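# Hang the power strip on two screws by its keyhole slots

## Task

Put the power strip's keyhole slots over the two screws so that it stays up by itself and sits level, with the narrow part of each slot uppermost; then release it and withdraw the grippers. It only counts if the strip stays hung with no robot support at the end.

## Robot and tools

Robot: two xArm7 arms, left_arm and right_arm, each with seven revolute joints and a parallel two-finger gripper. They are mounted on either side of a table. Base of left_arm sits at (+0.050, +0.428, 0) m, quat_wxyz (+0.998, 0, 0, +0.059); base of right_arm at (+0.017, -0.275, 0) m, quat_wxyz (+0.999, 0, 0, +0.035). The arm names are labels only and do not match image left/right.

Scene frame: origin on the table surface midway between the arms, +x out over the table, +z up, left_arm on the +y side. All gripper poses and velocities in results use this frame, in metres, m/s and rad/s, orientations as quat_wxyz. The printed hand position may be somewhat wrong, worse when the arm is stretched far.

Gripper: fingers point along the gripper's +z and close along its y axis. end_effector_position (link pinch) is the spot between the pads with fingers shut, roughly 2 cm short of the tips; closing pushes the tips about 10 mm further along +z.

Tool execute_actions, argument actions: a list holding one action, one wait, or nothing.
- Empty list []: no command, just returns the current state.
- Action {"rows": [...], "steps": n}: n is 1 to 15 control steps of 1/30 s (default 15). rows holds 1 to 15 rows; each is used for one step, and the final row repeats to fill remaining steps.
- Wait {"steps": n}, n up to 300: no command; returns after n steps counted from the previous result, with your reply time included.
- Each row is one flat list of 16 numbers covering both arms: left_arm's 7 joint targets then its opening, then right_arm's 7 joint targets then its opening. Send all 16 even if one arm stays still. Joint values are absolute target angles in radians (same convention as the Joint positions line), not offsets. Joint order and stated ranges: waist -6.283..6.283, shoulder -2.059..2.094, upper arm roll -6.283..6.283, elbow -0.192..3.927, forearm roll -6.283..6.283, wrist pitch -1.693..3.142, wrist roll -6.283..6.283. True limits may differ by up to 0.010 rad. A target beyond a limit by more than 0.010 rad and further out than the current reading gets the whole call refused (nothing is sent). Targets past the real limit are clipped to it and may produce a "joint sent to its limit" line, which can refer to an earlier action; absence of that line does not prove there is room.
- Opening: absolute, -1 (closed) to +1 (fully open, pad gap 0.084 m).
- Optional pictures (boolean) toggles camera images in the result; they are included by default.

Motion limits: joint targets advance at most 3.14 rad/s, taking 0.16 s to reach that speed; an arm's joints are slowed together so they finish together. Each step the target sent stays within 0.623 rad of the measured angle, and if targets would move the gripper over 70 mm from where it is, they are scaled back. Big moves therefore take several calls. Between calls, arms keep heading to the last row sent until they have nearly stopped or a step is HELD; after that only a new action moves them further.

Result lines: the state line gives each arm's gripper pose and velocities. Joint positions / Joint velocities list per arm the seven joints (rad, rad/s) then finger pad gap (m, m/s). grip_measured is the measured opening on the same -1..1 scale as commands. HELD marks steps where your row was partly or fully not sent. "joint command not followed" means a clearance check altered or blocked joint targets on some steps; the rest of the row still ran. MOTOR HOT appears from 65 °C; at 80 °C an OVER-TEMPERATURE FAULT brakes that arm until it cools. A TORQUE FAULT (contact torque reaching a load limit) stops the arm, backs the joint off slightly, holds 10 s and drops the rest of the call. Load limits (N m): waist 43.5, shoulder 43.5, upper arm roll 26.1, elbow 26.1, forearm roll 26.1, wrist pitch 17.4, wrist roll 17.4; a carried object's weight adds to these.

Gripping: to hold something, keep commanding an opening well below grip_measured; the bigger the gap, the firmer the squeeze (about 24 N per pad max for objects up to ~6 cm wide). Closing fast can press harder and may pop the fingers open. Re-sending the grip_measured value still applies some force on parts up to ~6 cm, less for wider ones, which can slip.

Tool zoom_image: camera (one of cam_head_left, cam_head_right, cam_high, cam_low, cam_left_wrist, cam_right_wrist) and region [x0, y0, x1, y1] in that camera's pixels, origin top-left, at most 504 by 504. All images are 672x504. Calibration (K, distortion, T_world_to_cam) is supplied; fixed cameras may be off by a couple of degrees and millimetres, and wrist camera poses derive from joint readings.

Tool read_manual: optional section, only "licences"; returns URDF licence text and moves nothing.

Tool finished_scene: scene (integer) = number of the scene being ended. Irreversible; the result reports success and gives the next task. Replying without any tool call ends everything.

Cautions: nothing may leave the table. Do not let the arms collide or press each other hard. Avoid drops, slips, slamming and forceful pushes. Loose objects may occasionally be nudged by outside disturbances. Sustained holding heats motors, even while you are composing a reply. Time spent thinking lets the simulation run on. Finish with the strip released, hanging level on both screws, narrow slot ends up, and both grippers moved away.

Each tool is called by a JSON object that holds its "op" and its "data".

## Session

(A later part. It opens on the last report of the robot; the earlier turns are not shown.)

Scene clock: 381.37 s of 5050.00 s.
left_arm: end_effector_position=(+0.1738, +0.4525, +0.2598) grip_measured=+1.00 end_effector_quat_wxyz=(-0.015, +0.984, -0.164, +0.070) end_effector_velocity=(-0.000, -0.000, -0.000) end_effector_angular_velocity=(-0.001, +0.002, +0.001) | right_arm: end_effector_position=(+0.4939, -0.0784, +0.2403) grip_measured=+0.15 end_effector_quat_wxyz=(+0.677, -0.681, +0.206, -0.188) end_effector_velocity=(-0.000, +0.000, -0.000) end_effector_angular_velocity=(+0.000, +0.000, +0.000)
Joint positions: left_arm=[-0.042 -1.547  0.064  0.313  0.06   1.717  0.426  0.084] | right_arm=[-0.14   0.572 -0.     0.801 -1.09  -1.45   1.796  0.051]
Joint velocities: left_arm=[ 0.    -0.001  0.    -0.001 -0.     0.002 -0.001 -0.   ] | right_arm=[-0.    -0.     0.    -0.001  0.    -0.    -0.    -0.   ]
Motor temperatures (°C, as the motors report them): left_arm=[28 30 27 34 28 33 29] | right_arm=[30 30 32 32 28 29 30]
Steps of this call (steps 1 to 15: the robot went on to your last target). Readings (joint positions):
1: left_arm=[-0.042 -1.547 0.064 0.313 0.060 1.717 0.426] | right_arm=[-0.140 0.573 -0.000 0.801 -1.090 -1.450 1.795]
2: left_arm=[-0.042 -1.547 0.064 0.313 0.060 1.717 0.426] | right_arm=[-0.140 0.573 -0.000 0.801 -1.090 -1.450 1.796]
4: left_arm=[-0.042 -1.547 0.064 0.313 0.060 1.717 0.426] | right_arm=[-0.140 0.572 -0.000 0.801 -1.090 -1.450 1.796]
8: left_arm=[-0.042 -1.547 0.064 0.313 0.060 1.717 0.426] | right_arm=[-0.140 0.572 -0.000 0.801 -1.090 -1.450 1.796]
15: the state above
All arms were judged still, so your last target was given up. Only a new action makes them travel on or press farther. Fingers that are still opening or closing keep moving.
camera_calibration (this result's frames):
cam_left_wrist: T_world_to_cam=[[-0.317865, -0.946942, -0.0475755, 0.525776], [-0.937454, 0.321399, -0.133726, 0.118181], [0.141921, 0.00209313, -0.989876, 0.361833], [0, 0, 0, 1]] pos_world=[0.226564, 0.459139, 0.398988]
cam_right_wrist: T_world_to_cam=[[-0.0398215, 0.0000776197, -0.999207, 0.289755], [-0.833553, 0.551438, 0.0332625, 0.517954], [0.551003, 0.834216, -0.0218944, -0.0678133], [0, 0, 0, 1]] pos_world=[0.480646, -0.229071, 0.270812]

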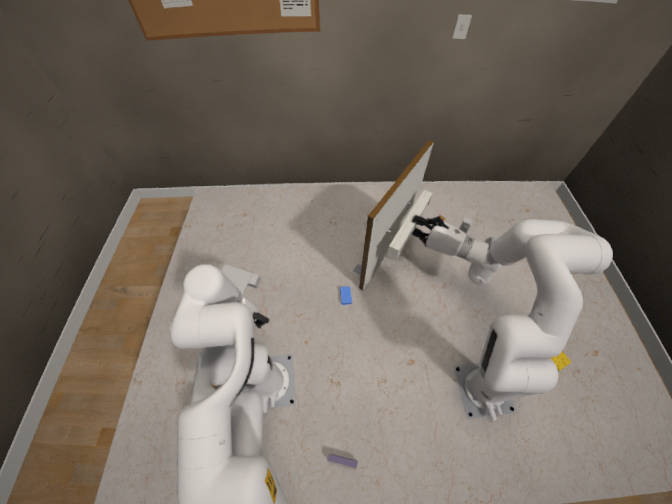

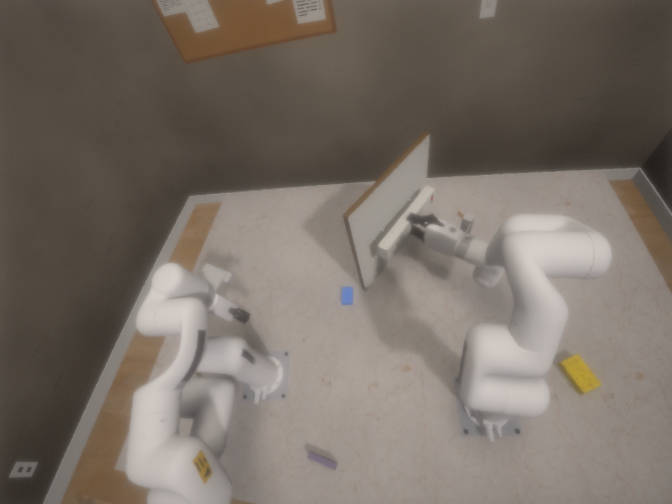

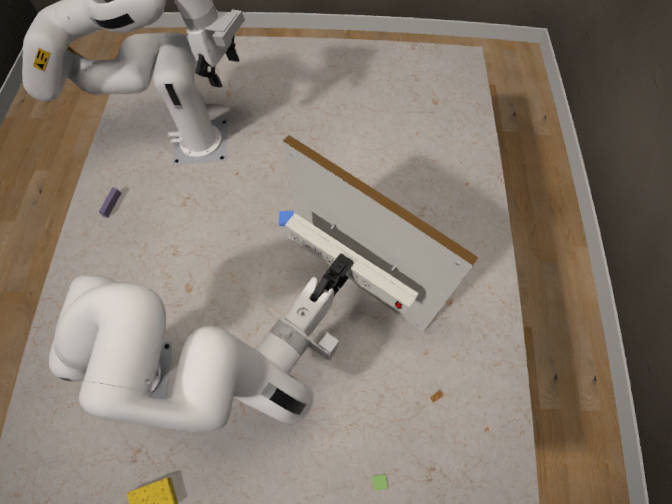

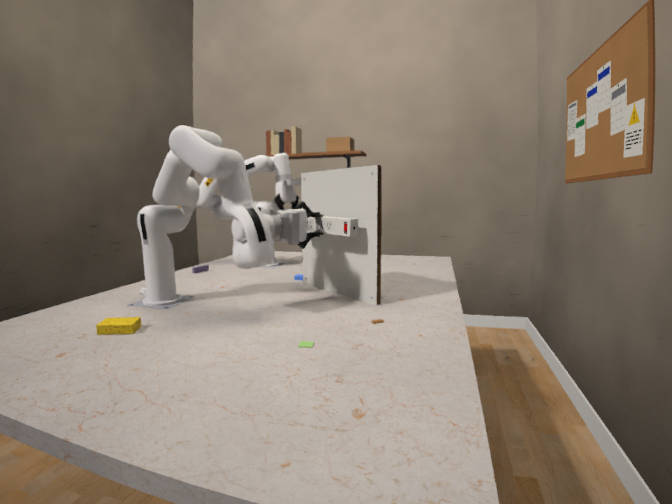

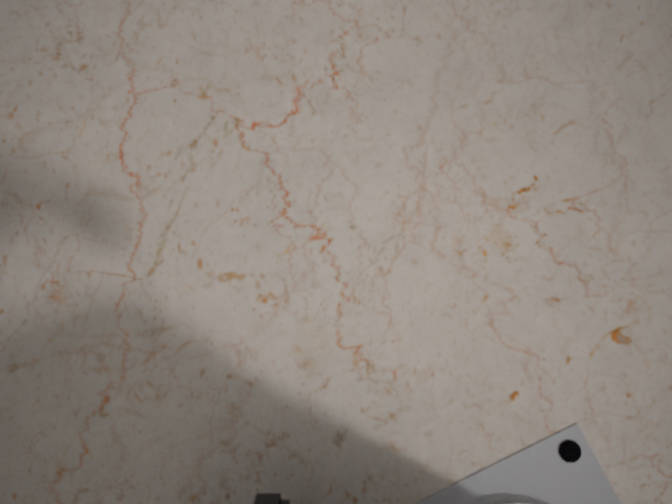

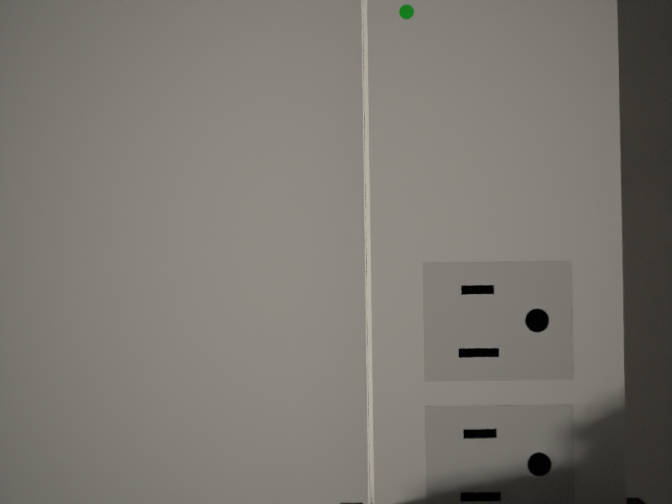

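{"op": "execute_actions", "data": {"actions": [{"rows":[[-0.042,-1.547,0.064,0.313,0.06,1.717,0.426,1,-0.1345,0.566,0,0.789,-1.069,-1.459,1.767,-1]],"steps":15}], "pictures": false}}

{"op": "execute_actions", "data": {"actions": [{"steps":10}]}}

Scene clock: 390.70 s of 5050.00 s.
left_arm: end_effector_position=(+0.1738, +0.4525, +0.2598) grip_measured=+1.00 end_effector_quat_wxyz=(-0.015, +0.984, -0.164, +0.070) end_effector_velocity=(+0.000, -0.000, -0.000) end_effector_angular_velocity=(-0.002, -0.001, -0.000) | right_arm: end_effector_position=(+0.4938, -0.0788, +0.2430) grip_measured=+0.15 end_effector_quat_wxyz=(+0.677, -0.679, +0.202, -0.201) end_effector_velocity=(-0.000, -0.000, +0.001) end_effector_angular_velocity=(+0.001, -0.003, -0.001)
Joint positions: left_arm=[-0.042 -1.547  0.064  0.313  0.06   1.717  0.426  0.084] | right_arm=[-0.135  0.566 -0.     0.789 -1.069 -1.459  1.767  0.051]
Joint velocities: left_arm=[-0.    -0.     0.002 -0.    -0.    -0.001 -0.     0.   ] | right_arm=[-0.001 -0.     0.001 -0.001  0.001 -0.002 -0.002 -0.   ]
Motor temperatures (°C, as the motors report them): left_arm=[28 30 27 34 28 33 29] | right_arm=[30 30 32 32 28 29 30]
Steps of this call (steps 1 to 90: nothing new was sent; then 5.83 s passed at rest; steps 91 to 105: all 15 steps of this action). Readings (joint positions):
91: left_arm=[-0.042 -1.547 0.064 0.313 0.060 1.717 0.426] | right_arm=[-0.140 0.571 -0.000 0.801 -1.090 -1.450 1.796]
92: left_arm=[-0.042 -1.547 0.064 0.313 0.060 1.717 0.426] | right_arm=[-0.139 0.571 -0.000 0.799 -1.087 -1.451 1.792]
94: left_arm=[-0.042 -1.547 0.064 0.313 0.060 1.717 0.426] | right_arm=[-0.137 0.568 -0.000 0.794 -1.077 -1.455 1.779]
98: left_arm=[-0.042 -1.547 0.064 0.313 0.060 1.717 0.426] | right_arm=[-0.135 0.566 0.000 0.790 -1.071 -1.458 1.770]
105: the state above

Scene clock: 391.03 s of 5050.00 s.
left_arm: end_effector_position=(+0.1738, +0.4525, +0.2598) grip_measured=+1.00 end_effector_quat_wxyz=(-0.015, +0.984, -0.164, +0.070) end_effector_velocity=(+0.000, +0.000, +0.000) end_effector_angular_velocity=(+0.001, -0.001, +0.002) | right_arm: end_effector_position=(+0.4938, -0.0788, +0.2431) grip_measured=+0.15 end_effector_quat_wxyz=(+0.677, -0.679, +0.202, -0.201) end_effector_velocity=(-0.000, +0.000, +0.000) end_effector_angular_velocity=(+0.001, -0.001, -0.000)
Joint positions: left_arm=[-0.042 -1.547  0.064  0.313  0.06   1.717  0.426  0.084] | right_arm=[-0.135  0.566 -0.     0.789 -1.069 -1.459  1.767  0.051]
Joint velocities: left_arm=[ 0.002 -0.    -0.001  0.     0.    -0.    -0.     0.   ] | right_arm=[ 0.    -0.    -0.    -0.     0.001 -0.001 -0.    -0.   ]
Motor temperatures (°C, as the motors report them): left_arm=[28 30 27 34 28 33 29] | right_arm=[30 30 32 32 28 29 30]
Steps of this call (steps 1 to 10: the robot went on to your last target). Readings (joint positions):
1: left_arm=[-0.042 -1.547 0.064 0.313 0.060 1.717 0.426] | right_arm=[-0.135 0.566 -0.000 0.789 -1.069 -1.459 1.767]
2: left_arm=[-0.042 -1.547 0.064 0.313 0.060 1.717 0.426] | right_arm=[-0.135 0.566 -0.000 0.789 -1.069 -1.459 1.767]
4: left_arm=[-0.042 -1.547 0.064 0.313 0.060 1.717 0.426] | right_arm=[-0.135 0.566 -0.000 0.789 -1.069 -1.459 1.767]
8: left_arm=[-0.042 -1.547 0.064 0.313 0.060 1.717 0.426] | right_arm=[-0.135 0.566 -0.000 0.789 -1.069 -1.459 1.767]
10: the state above
camera_calibration (this result's frames):
cam_left_wrist: T_world_to_cam=[[-0.317865, -0.946942, -0.0475754, 0.525776], [-0.937454, 0.321399, -0.133726, 0.118181], [0.141921, 0.002093, -0.989876, 0.361833], [0, 0, 0, 1]] pos_world=[0.226564, 0.459139, 0.398988]
cam_right_wrist: T_world_to_cam=[[-0.0168101, -0.00267649, -0.999855, 0.28107], [-0.826881, 0.562241, 0.0123969, 0.520595], [0.562126, 0.826969, -0.0116645, -0.075932], [0, 0, 0, 1]] pos_world=[0.477878, -0.229154, 0.27369]

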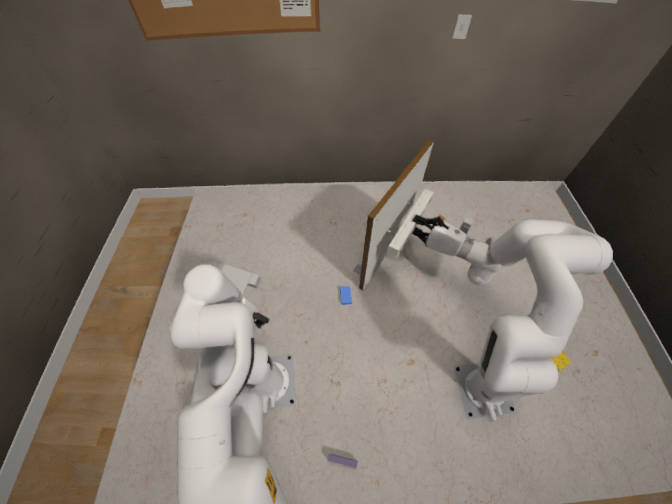

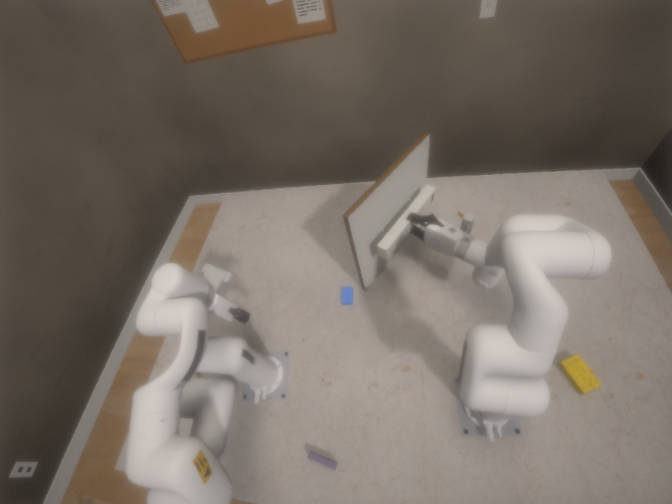

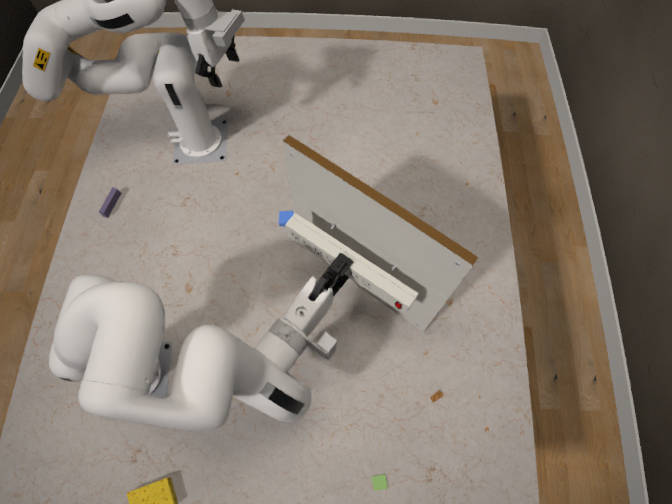

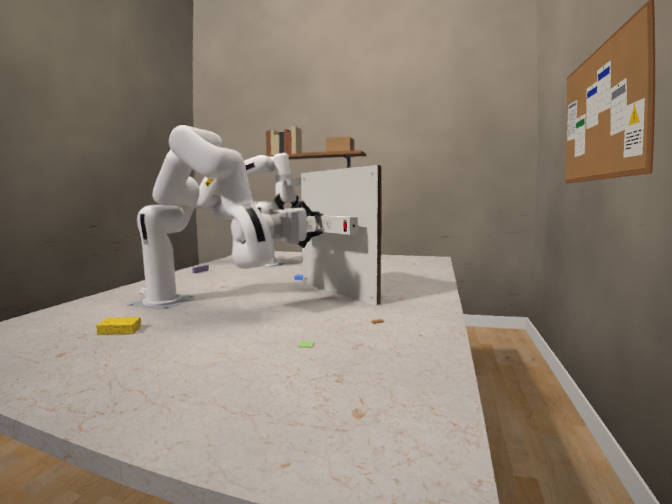

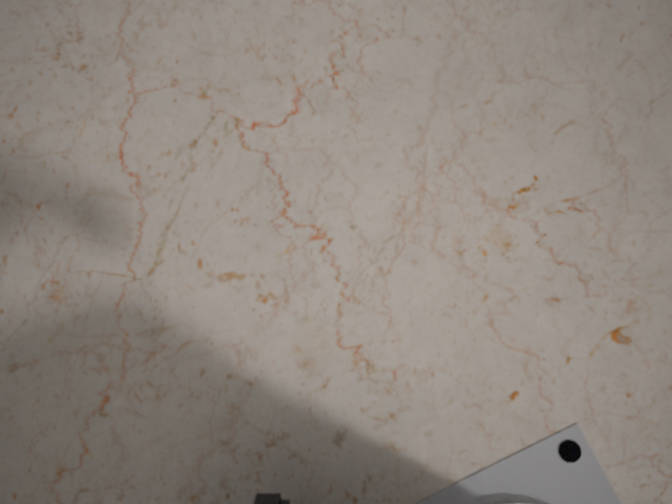

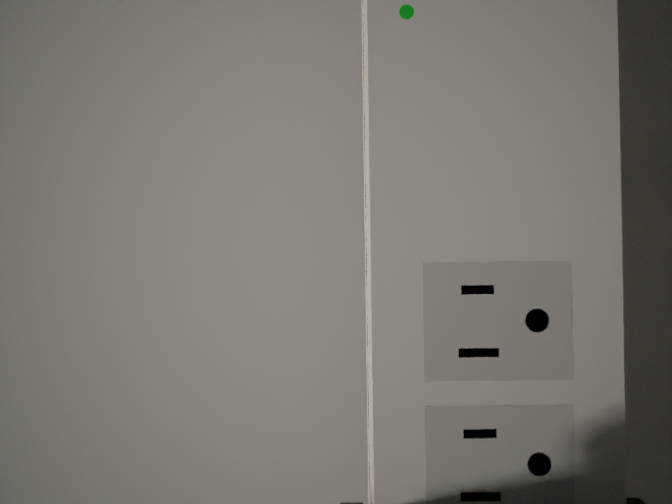

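{"op": "execute_actions", "data": {"actions": [{"rows":[[-0.042,-1.547,0.064,0.313,0.06,1.717,0.426,1,-0.077,0.5975,0,0.838,-1.019,-1.435,1.7725,-1]],"steps":15}], "pictures": false}}

{"op": "execute_actions", "data": {"actions": [{"steps":12}]}}

Scene clock: 396.93 s of 5050.00 s.
left_arm: end_effector_position=(+0.1738, +0.4525, +0.2598) grip_measured=+1.00 end_effector_quat_wxyz=(-0.015, +0.984, -0.164, +0.070) end_effector_velocity=(-0.000, -0.000, +0.000) end_effector_angular_velocity=(+0.002, -0.000, -0.000) | right_arm: end_effector_position=(+0.5046, -0.0580, +0.2381) grip_measured=+0.15 end_effector_quat_wxyz=(+0.676, -0.681, +0.200, -0.200) end_effector_velocity=(+0.006, +0.003, +0.001) end_effector_angular_velocity=(-0.009, -0.008, -0.006)
Joint positions: left_arm=[-0.042 -1.547  0.064  0.313  0.06   1.717  0.426  0.084] | right_arm=[-0.078  0.597 -0.001  0.835 -1.021 -1.438  1.773  0.051]
Joint velocities: left_arm=[-0.    -0.    -0.002  0.    -0.     0.001  0.     0.   ] | right_arm=[ 0.007  0.004  0.002  0.018  0.012  0.015 -0.001  0.   ]
Motor temperatures (°C, as the motors report them): left_arm=[28 30 27 34 28 33 29] | right_arm=[30 30 32 32 28 29 30]
Steps of this call (steps 1 to 15: the robot went on to your last target; steps 16 to 90: nothing new was sent; then 2.40 s passed at rest; steps 91 to 105: all 15 steps of this action). Readings (joint positions):
91: left_arm=[-0.042 -1.547 0.064 0.313 0.060 1.717 0.426] | right_arm=[-0.134 0.566 -0.000 0.789 -1.069 -1.459 1.767]
92: left_arm=[-0.042 -1.547 0.064 0.313 0.060 1.717 0.426] | right_arm=[-0.131 0.568 -0.001 0.792 -1.065 -1.458 1.767]
94: left_arm=[-0.042 -1.547 0.064 0.313 0.060 1.717 0.426] | right_arm=[-0.107 0.582 -0.003 0.814 -1.043 -1.447 1.770]
98: left_arm=[-0.042 -1.547 0.064 0.313 0.060 1.717 0.426] | right_arm=[-0.082 0.595 0.002 0.832 -1.025 -1.438 1.772]
105: the state above

Scene clock: 397.33 s of 5050.00 s.
left_arm: end_effector_position=(+0.1738, +0.4525, +0.2598) grip_measured=+1.00 end_effector_quat_wxyz=(-0.015, +0.984, -0.164, +0.070) end_effector_velocity=(+0.000, +0.000, +0.000) end_effector_angular_velocity=(+0.002, -0.002, -0.001) | right_arm: end_effector_position=(+0.5056, -0.0574, +0.2381) grip_measured=+0.15 end_effector_quat_wxyz=(+0.675, -0.681, +0.200, -0.200) end_effector_velocity=(+0.000, +0.000, -0.000) end_effector_angular_velocity=(-0.001, -0.000, -0.000)
Joint positions: left_arm=[-0.042 -1.547  0.064  0.313  0.06   1.717  0.426  0.084] | right_arm=[-0.077  0.597  0.     0.838 -1.019 -1.435  1.773  0.051]
Joint velocities: left_arm=[-0.     0.    -0.002  0.     0.    -0.002  0.     0.   ] | right_arm=[ 0.001  0.    -0.     0.001  0.001  0.001 -0.     0.   ]
Motor temperatures (°C, as the motors report them): left_arm=[28 30 27 34 28 33 29] | right_arm=[30 30 32 32 28 29 30]
Steps of this call (steps 1 to 12: the robot went on to your last target). Readings (joint positions):
1: left_arm=[-0.042 -1.547 0.064 0.313 0.060 1.717 0.426] | right_arm=[-0.078 0.597 -0.000 0.836 -1.021 -1.438 1.773]
2: left_arm=[-0.042 -1.547 0.064 0.313 0.060 1.717 0.426] | right_arm=[-0.078 0.597 -0.000 0.836 -1.020 -1.437 1.773]
4: left_arm=[-0.042 -1.547 0.064 0.313 0.060 1.717 0.426] | right_arm=[-0.077 0.597 -0.000 0.837 -1.020 -1.436 1.773]
8: left_arm=[-0.042 -1.547 0.064 0.313 0.060 1.717 0.426] | right_arm=[-0.077 0.597 0.000 0.838 -1.019 -1.436 1.773]
12: the state above
camera_calibration (this result's frames):
cam_left_wrist: T_world_to_cam=[[-0.317865, -0.946942, -0.0475756, 0.525776], [-0.937454, 0.321399, -0.133726, 0.118181], [0.141921, 0.00209318, -0.989876, 0.361833], [0, 0, 0, 1]] pos_world=[0.226564, 0.459139, 0.398988]
cam_right_wrist: T_world_to_cam=[[-0.016106, -0.00839871, -0.999835, 0.275677], [-0.829218, 0.558859, 0.00866312, 0.520257], [0.558694, 0.82922, -0.0159653, -0.0973445], [0, 0, 0, 1]] pos_world=[0.490232, -0.207715, 0.269571]

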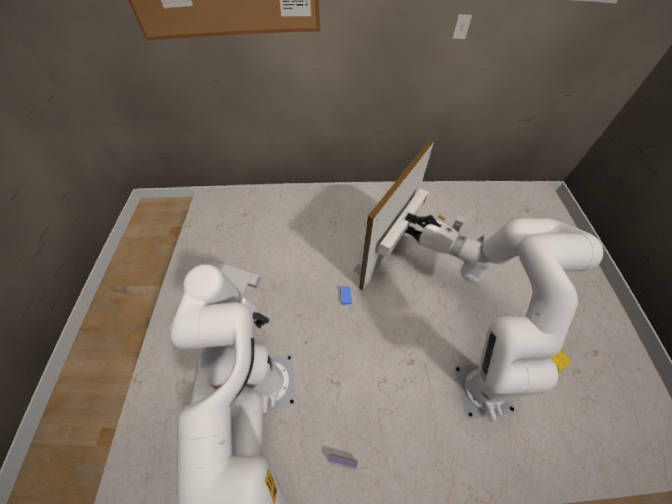

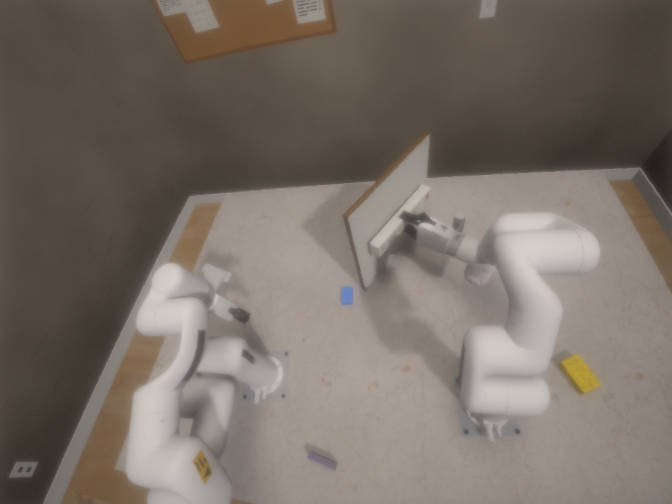

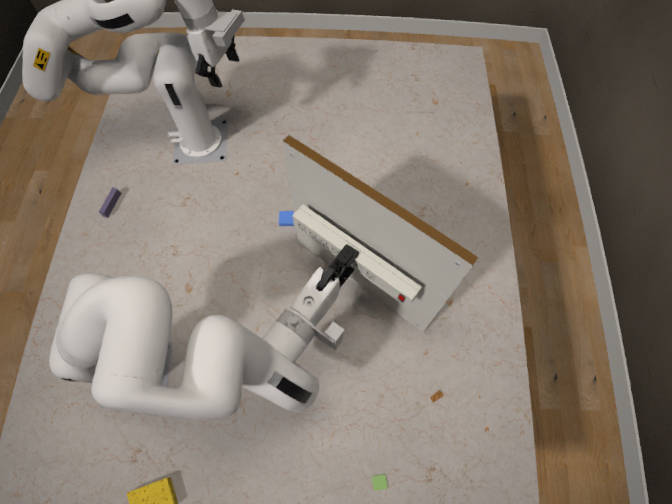

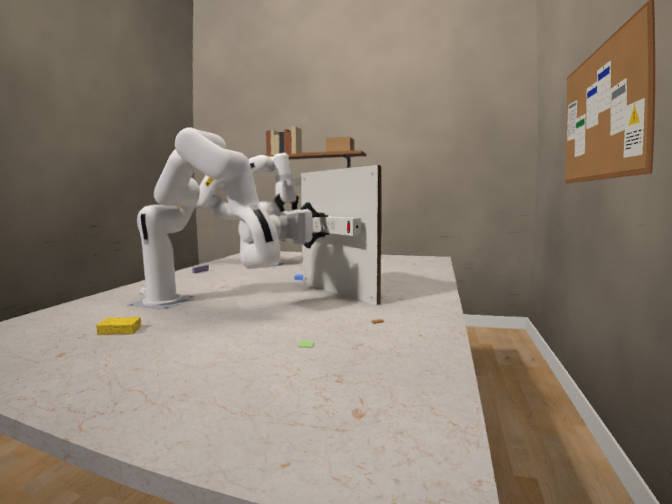

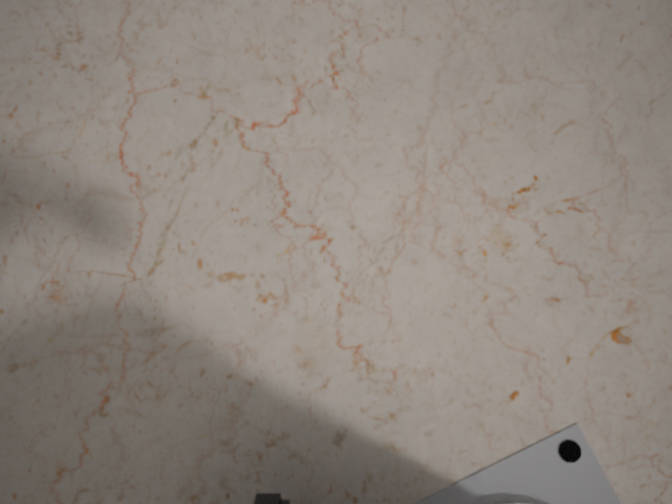

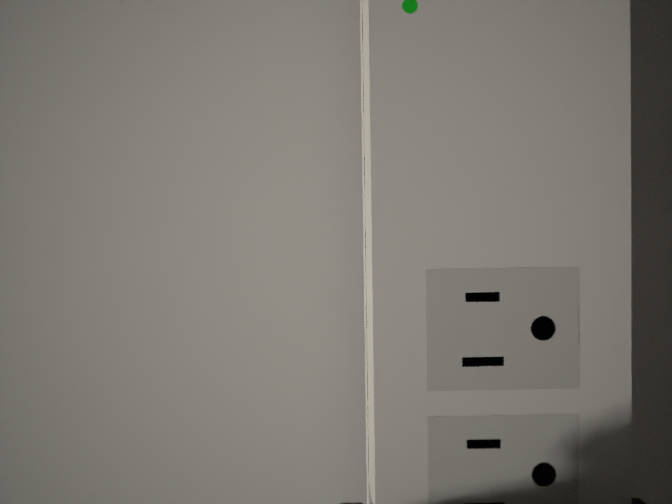

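{"op": "execute_actions", "data": {"actions": [{"rows":[[-0.042,-1.547,0.064,0.313,0.06,1.717,0.426,1,-0.084,0.586,0,0.831,-1.025,-1.435,1.777,-1]],"steps":15}], "pictures": false}}

{"op": "execute_actions", "data": {"actions": [{"rows":[[-0.042,-1.547,0.064,0.313,0.06,1.717,0.426,1,-0.070,0.591,0,0.842,-1.013,-1.428,1.780,-1]],"steps":15}]}}

Scene clock: 402.60 s of 5050.00 s.
left_arm: end_effector_position=(+0.1738, +0.4525, +0.2598) grip_measured=+1.00 end_effector_quat_wxyz=(-0.015, +0.984, -0.164, +0.070) end_effector_velocity=(-0.000, -0.000, -0.000) end_effector_angular_velocity=(-0.001, +0.001, -0.001) | right_arm: end_effector_position=(+0.5047, -0.0599, +0.2411) grip_measured=+0.15 end_effector_quat_wxyz=(+0.675, -0.681, +0.201, -0.201) end_effector_velocity=(-0.001, -0.002, +0.001) end_effector_angular_velocity=(+0.004, -0.000, +0.000)
Joint positions: left_arm=[-0.042 -1.547  0.064  0.313  0.06   1.717  0.426  0.084] | right_arm=[-0.084  0.586  0.     0.831 -1.025 -1.434  1.777  0.051]
Joint velocities: left_arm=[-0.001  0.001  0.001 -0.    -0.     0.     0.     0.   ] | right_arm=[-0.002 -0.002 -0.001 -0.005 -0.003 -0.006  0.001 -0.   ]
Motor temperatures (°C, as the motors report them): left_arm=[28 30 27 34 28 33 29] | right_arm=[30 30 32 32 28 29 30]
Steps of this call (steps 1 to 15: the robot went on to your last target; steps 16 to 90: nothing new was sent; then 1.77 s passed at rest; steps 91 to 105: all 15 steps of this action). Readings (joint positions):
91: left_arm=[-0.042 -1.547 0.064 0.313 0.060 1.717 0.426] | right_arm=[-0.077 0.597 0.000 0.838 -1.019 -1.435 1.773]
92: left_arm=[-0.042 -1.547 0.064 0.313 0.060 1.717 0.426] | right_arm=[-0.078 0.596 0.000 0.837 -1.020 -1.434 1.773]
94: left_arm=[-0.042 -1.547 0.064 0.313 0.060 1.717 0.426] | right_arm=[-0.081 0.591 0.001 0.836 -1.021 -1.430 1.775]
98: left_arm=[-0.042 -1.547 0.064 0.313 0.060 1.717 0.426] | right_arm=[-0.083 0.587 -0.000 0.834 -1.023 -1.431 1.777]
105: the state above

Scene clock: 403.10 s of 5050.00 s.
left_arm: end_effector_position=(+0.1738, +0.4525, +0.2598) grip_measured=+1.00 end_effector_quat_wxyz=(-0.015, +0.984, -0.164, +0.070) end_effector_velocity=(-0.000, -0.000, -0.000) end_effector_angular_velocity=(-0.001, +0.002, -0.001) | right_arm: end_effector_position=(+0.5073, -0.0556, +0.2410) grip_measured=+0.15 end_effector_quat_wxyz=(+0.675, -0.681, +0.201, -0.201) end_effector_velocity=(+0.003, +0.003, -0.001) end_effector_angular_velocity=(-0.006, +0.000, -0.001)
Joint positions: left_arm=[-0.042 -1.547  0.064  0.313  0.06   1.717  0.426  0.084] | right_arm=[-0.071  0.591 -0.001  0.841 -1.013 -1.429  1.78   0.051]
Joint velocities: left_arm=[-0.001 -0.     0.001 -0.001 -0.     0.001 -0.    -0.   ] | right_arm=[0.003 0.001 0.005 0.009 0.005 0.013 0.    0.   ]
Motor temperatures (°C, as the motors report them): left_arm=[28 30 27 34 28 33 29] | right_arm=[30 30 32 32 28 29 30]
Steps of this call (steps 1 to 15: all 15 steps of this action). Readings (joint positions):
1: left_arm=[-0.042 -1.547 0.064 0.313 0.060 1.717 0.426] | right_arm=[-0.084 0.586 0.000 0.831 -1.025 -1.434 1.777]
2: left_arm=[-0.042 -1.547 0.064 0.313 0.060 1.717 0.426] | right_arm=[-0.082 0.587 -0.001 0.833 -1.022 -1.433 1.778]
4: left_arm=[-0.042 -1.547 0.064 0.313 0.060 1.717 0.426] | right_arm=[-0.075 0.589 -0.000 0.838 -1.017 -1.430 1.779]
8: left_arm=[-0.042 -1.547 0.064 0.313 0.060 1.717 0.426] | right_arm=[-0.072 0.590 -0.002 0.839 -1.015 -1.432 1.780]
15: the state above
camera_calibration (this result's frames):
cam_left_wrist: T_world_to_cam=[[-0.317865, -0.946942, -0.0475756, 0.525776], [-0.937454, 0.321399, -0.133726, 0.118181], [0.141922, 0.0020931, -0.989876, 0.361833], [0, 0, 0, 1]] pos_world=[0.226563, 0.459139, 0.398988]
cam_right_wrist: T_world_to_cam=[[-0.0155522, -0.00836406, -0.999844, 0.278376], [-0.828058, 0.560583, 0.00819067, 0.520244], [0.560427, 0.828056, -0.0156442, -0.100749], [0, 0, 0, 1]] pos_world=[0.491584, -0.205886, 0.272496]

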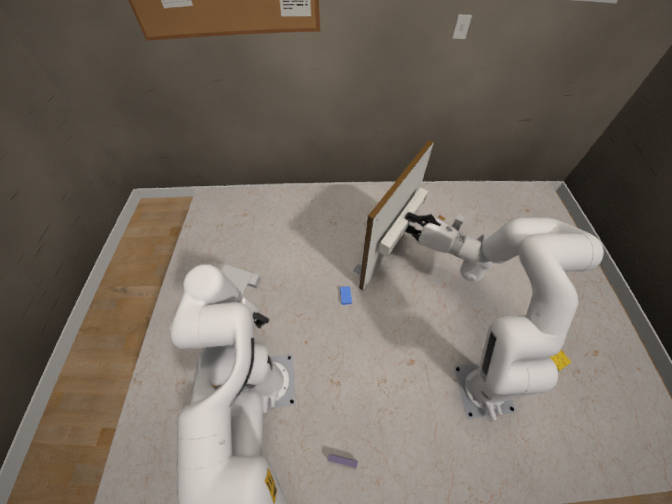

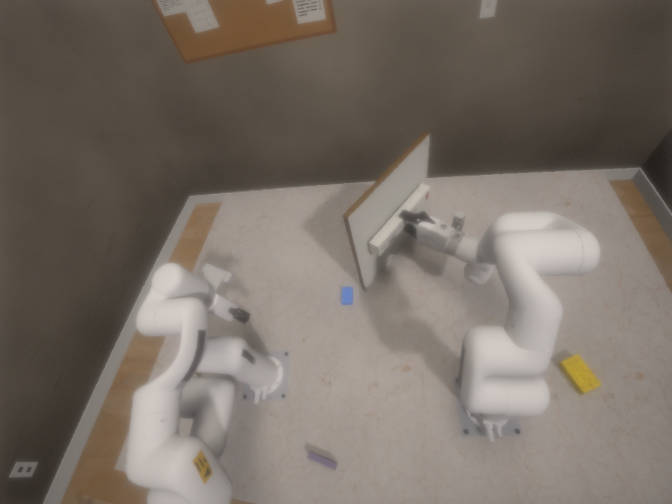

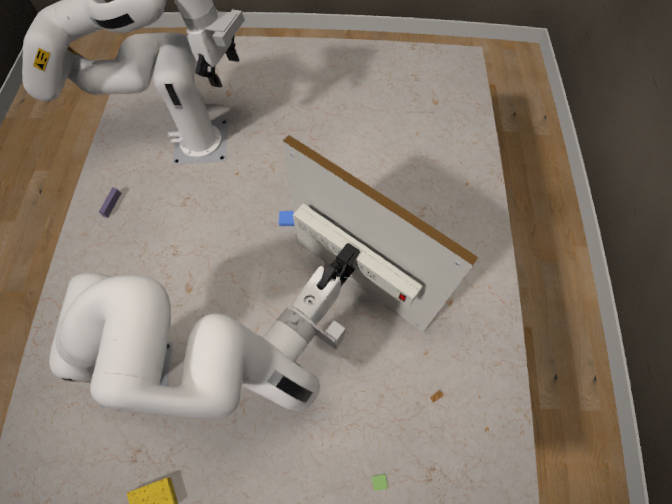

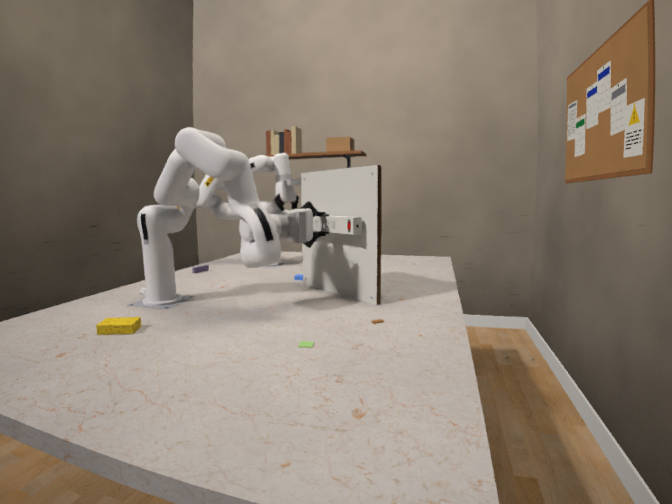

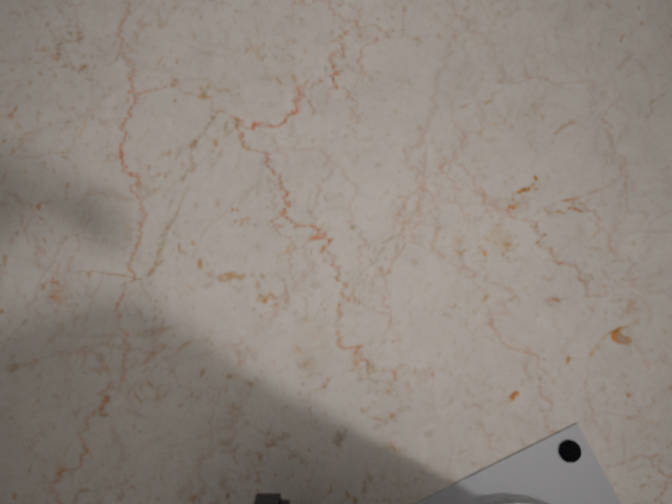

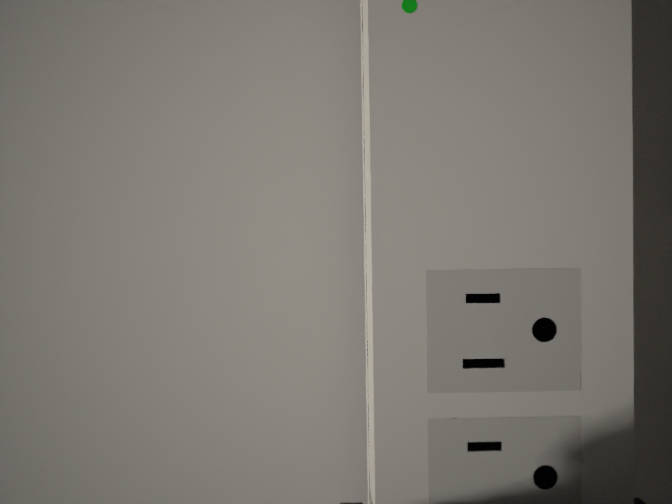

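{"op": "zoom_image", "data": {"camera": "cam_high", "region": [285,195,435,310]}}

Region (285, 195, 435, 310) of cam_high's 672x504 image, scaled by 3.360, with more detail than that image has; it fills the top 386 rows of this view, and the rest is white.

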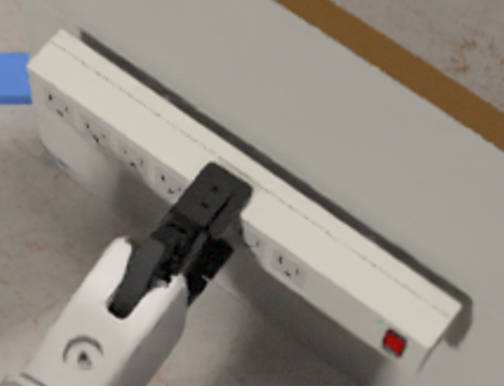

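{"op": "execute_actions", "data": {"actions": [{"rows":[[-0.042,-1.547,0.064,0.313,0.06,1.717,0.426,1,-0.073,0.593,0,0.846,-1.013,-1.427,1.781,-1],[-0.042,-1.547,0.064,0.313,0.06,1.717,0.426,1,-0.073,0.593,0,0.846,-1.013,-1.427,1.781,-1],[-0.042,-1.547,0.064,0.313,0.06,1.717,0.426,1,-0.073,0.593,0,0.846,-1.013,-1.427,1.781,-1],[-0.042,-1.547,0.064,0.313,0.06,1.717,0.426,1,-0.0745,0.5945,0,0.849,-1.013,-1.426,1.782,-1],[-0.042,-1.547,0.064,0.313,0.06,1.717,0.426,1,-0.0745,0.5945,0,0.849,-1.013,-1.426,1.782,-1],[-0.042,-1.547,0.064,0.313,0.06,1.717,0.426,1,-0.0745,0.5945,0,0.849,-1.013,-1.426,1.782,-1],[-0.042,-1.547,0.064,0.313,0.06,1.717,0.426,1,-0.074,0.597,0,0.854,-1.011,-1.424,1.784,-1]],"steps":15}], "pictures": false}}

{"op": "execute_actions", "data": {"actions": [{"rows":[[-0.042,-1.547,0.064,0.313,0.06,1.717,0.426,1,-0.065,0.6005,0,0.8615,-1.003,-1.42,1.786,-1]],"steps":15}]}}

Scene clock: 420.30 s of 5050.00 s.
left_arm: end_effector_position=(+0.1738, +0.4525, +0.2598) grip_measured=+1.00 end_effector_quat_wxyz=(-0.015, +0.984, -0.164, +0.070) end_effector_velocity=(-0.000, -0.000, -0.000) end_effector_angular_velocity=(-0.002, +0.000, +0.000) | right_arm: end_effector_position=(+0.5096, -0.0540, +0.2408) grip_measured=+0.15 end_effector_quat_wxyz=(+0.676, -0.681, +0.200, -0.201) end_effector_velocity=(+0.002, -0.001, +0.000) end_effector_angular_velocity=(+0.000, -0.000, -0.005)
Joint positions: left_arm=[-0.042 -1.547  0.064  0.313  0.06   1.717  0.426  0.084] | right_arm=[-0.072  0.597  0.003  0.853 -1.013 -1.425  1.784  0.051]
Joint velocities: left_arm=[ 0.    -0.     0.001 -0.    -0.001  0.001 -0.    -0.   ] | right_arm=[-0.001  0.002 -0.001  0.004  0.003  0.001  0.002 -0.   ]
Motor temperatures (°C, as the motors report them): left_arm=[28 30 27 34 28 33 29] | right_arm=[30 30 32 32 28 29 30]
Steps of this call (steps 1 to 15: the robot went on to your last target; steps 16 to 90: nothing new was sent; then 13.70 s passed at rest; steps 91 to 105: all 15 steps of this action). Readings (joint positions):
91: left_arm=[-0.042 -1.547 0.064 0.313 0.060 1.717 0.426] | right_arm=[-0.070 0.591 -0.000 0.842 -1.013 -1.428 1.780]
92: left_arm=[-0.042 -1.547 0.064 0.313 0.060 1.717 0.426] | right_arm=[-0.071 0.591 0.000 0.843 -1.013 -1.428 1.780]
94: left_arm=[-0.042 -1.547 0.064 0.313 0.060 1.717 0.426] | right_arm=[-0.071 0.592 0.001 0.844 -1.014 -1.427 1.781]
98: left_arm=[-0.042 -1.547 0.064 0.313 0.060 1.717 0.426] | right_arm=[-0.072 0.595 0.003 0.848 -1.014 -1.427 1.782]
105: the state above

Scene clock: 420.80 s of 5050.00 s.
left_arm: end_effector_position=(+0.1738, +0.4525, +0.2598) grip_measured=+1.00 end_effector_quat_wxyz=(-0.015, +0.984, -0.164, +0.070) end_effector_velocity=(+0.000, -0.000, -0.000) end_effector_angular_velocity=(+0.001, -0.000, +0.000) | right_arm: end_effector_position=(+0.5135, -0.0532, +0.2400) grip_measured=+0.15 end_effector_quat_wxyz=(+0.674, -0.681, +0.202, -0.203) end_effector_velocity=(+0.009, -0.007, -0.008) end_effector_angular_velocity=(-0.022, +0.011, -0.027)
Joint positions: left_arm=[-0.042 -1.547  0.064  0.313  0.06   1.717  0.426  0.084] | right_arm=[-0.065  0.601  0.     0.862 -1.003 -1.419  1.786  0.051]
Joint velocities: left_arm=[-0.    -0.    -0.001 -0.001 -0.    -0.001 -0.    -0.   ] | right_arm=[-0.003  0.008 -0.011  0.01   0.01   0.023  0.    -0.   ]
Motor temperatures (°C, as the motors report them): left_arm=[28 30 27 34 28 33 29] | right_arm=[30 30 32 32 28 29 30]
Steps of this call (steps 1 to 15: all 15 steps of this action). Readings (joint positions):
1: left_arm=[-0.042 -1.547 0.064 0.313 0.060 1.717 0.426] | right_arm=[-0.072 0.597 0.003 0.853 -1.013 -1.425 1.784]
2: left_arm=[-0.042 -1.547 0.064 0.313 0.060 1.717 0.426] | right_arm=[-0.070 0.597 0.003 0.854 -1.011 -1.424 1.784]
4: left_arm=[-0.042 -1.547 0.064 0.313 0.060 1.717 0.426] | right_arm=[-0.067 0.599 0.002 0.858 -1.007 -1.422 1.785]
8: left_arm=[-0.042 -1.547 0.064 0.313 0.060 1.717 0.426] | right_arm=[-0.065 0.600 0.001 0.861 -1.004 -1.421 1.786]
15: the state above
camera_calibration (this result's frames):
cam_left_wrist: T_world_to_cam=[[-0.317865, -0.946942, -0.0475755, 0.525776], [-0.937454, 0.321399, -0.133726, 0.118181], [0.141921, 0.00209311, -0.989876, 0.361833], [0, 0, 0, 1]] pos_world=[0.226564, 0.459139, 0.398988]
cam_right_wrist: T_world_to_cam=[[-0.0155413, -0.0106729, -0.999822, 0.277379], [-0.8251, 0.564946, 0.00679472, 0.523082], [0.564773, 0.825059, -0.0175862, -0.108249], [0, 0, 0, 1]] pos_world=[0.497042, -0.203241, 0.271872]

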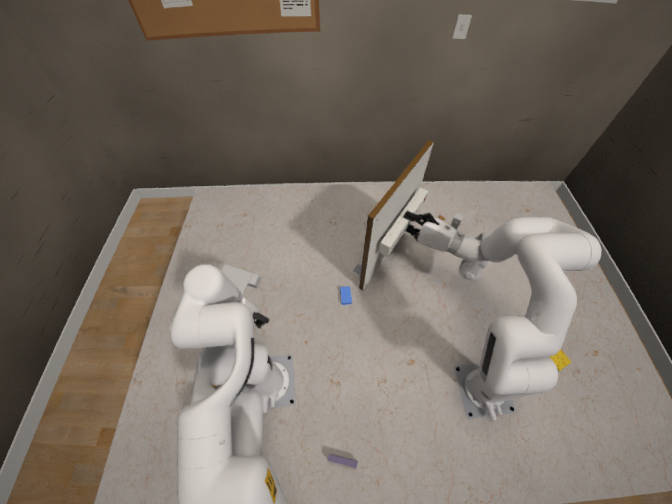

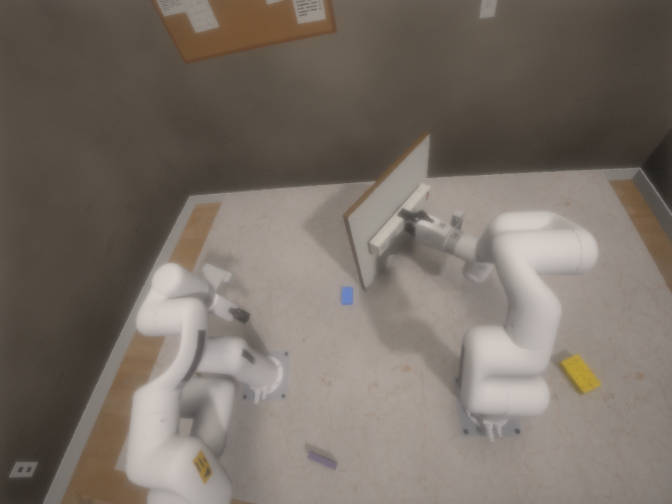

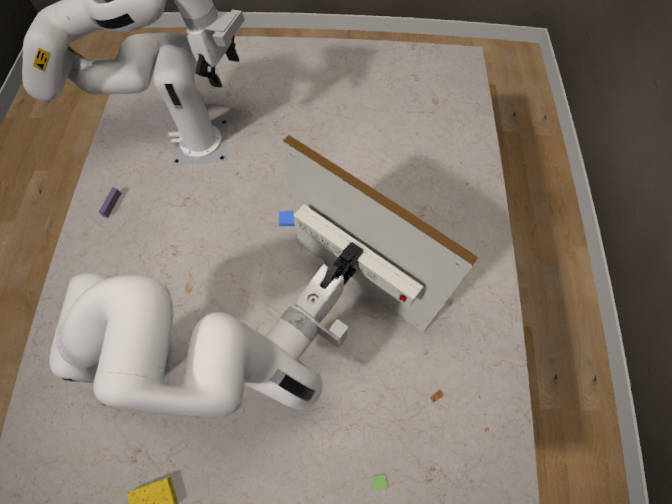

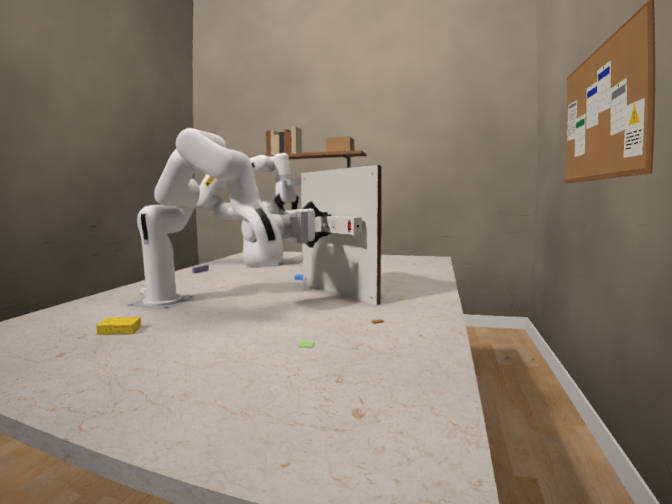

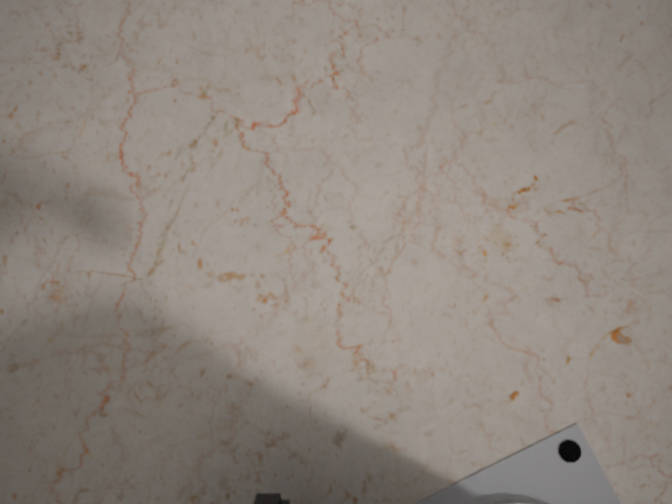

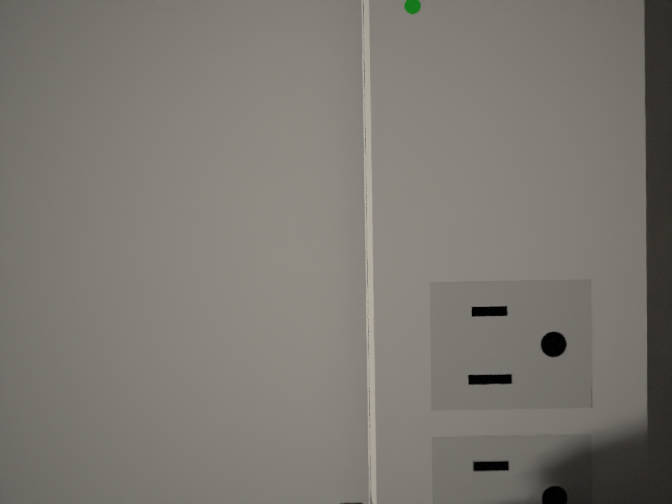

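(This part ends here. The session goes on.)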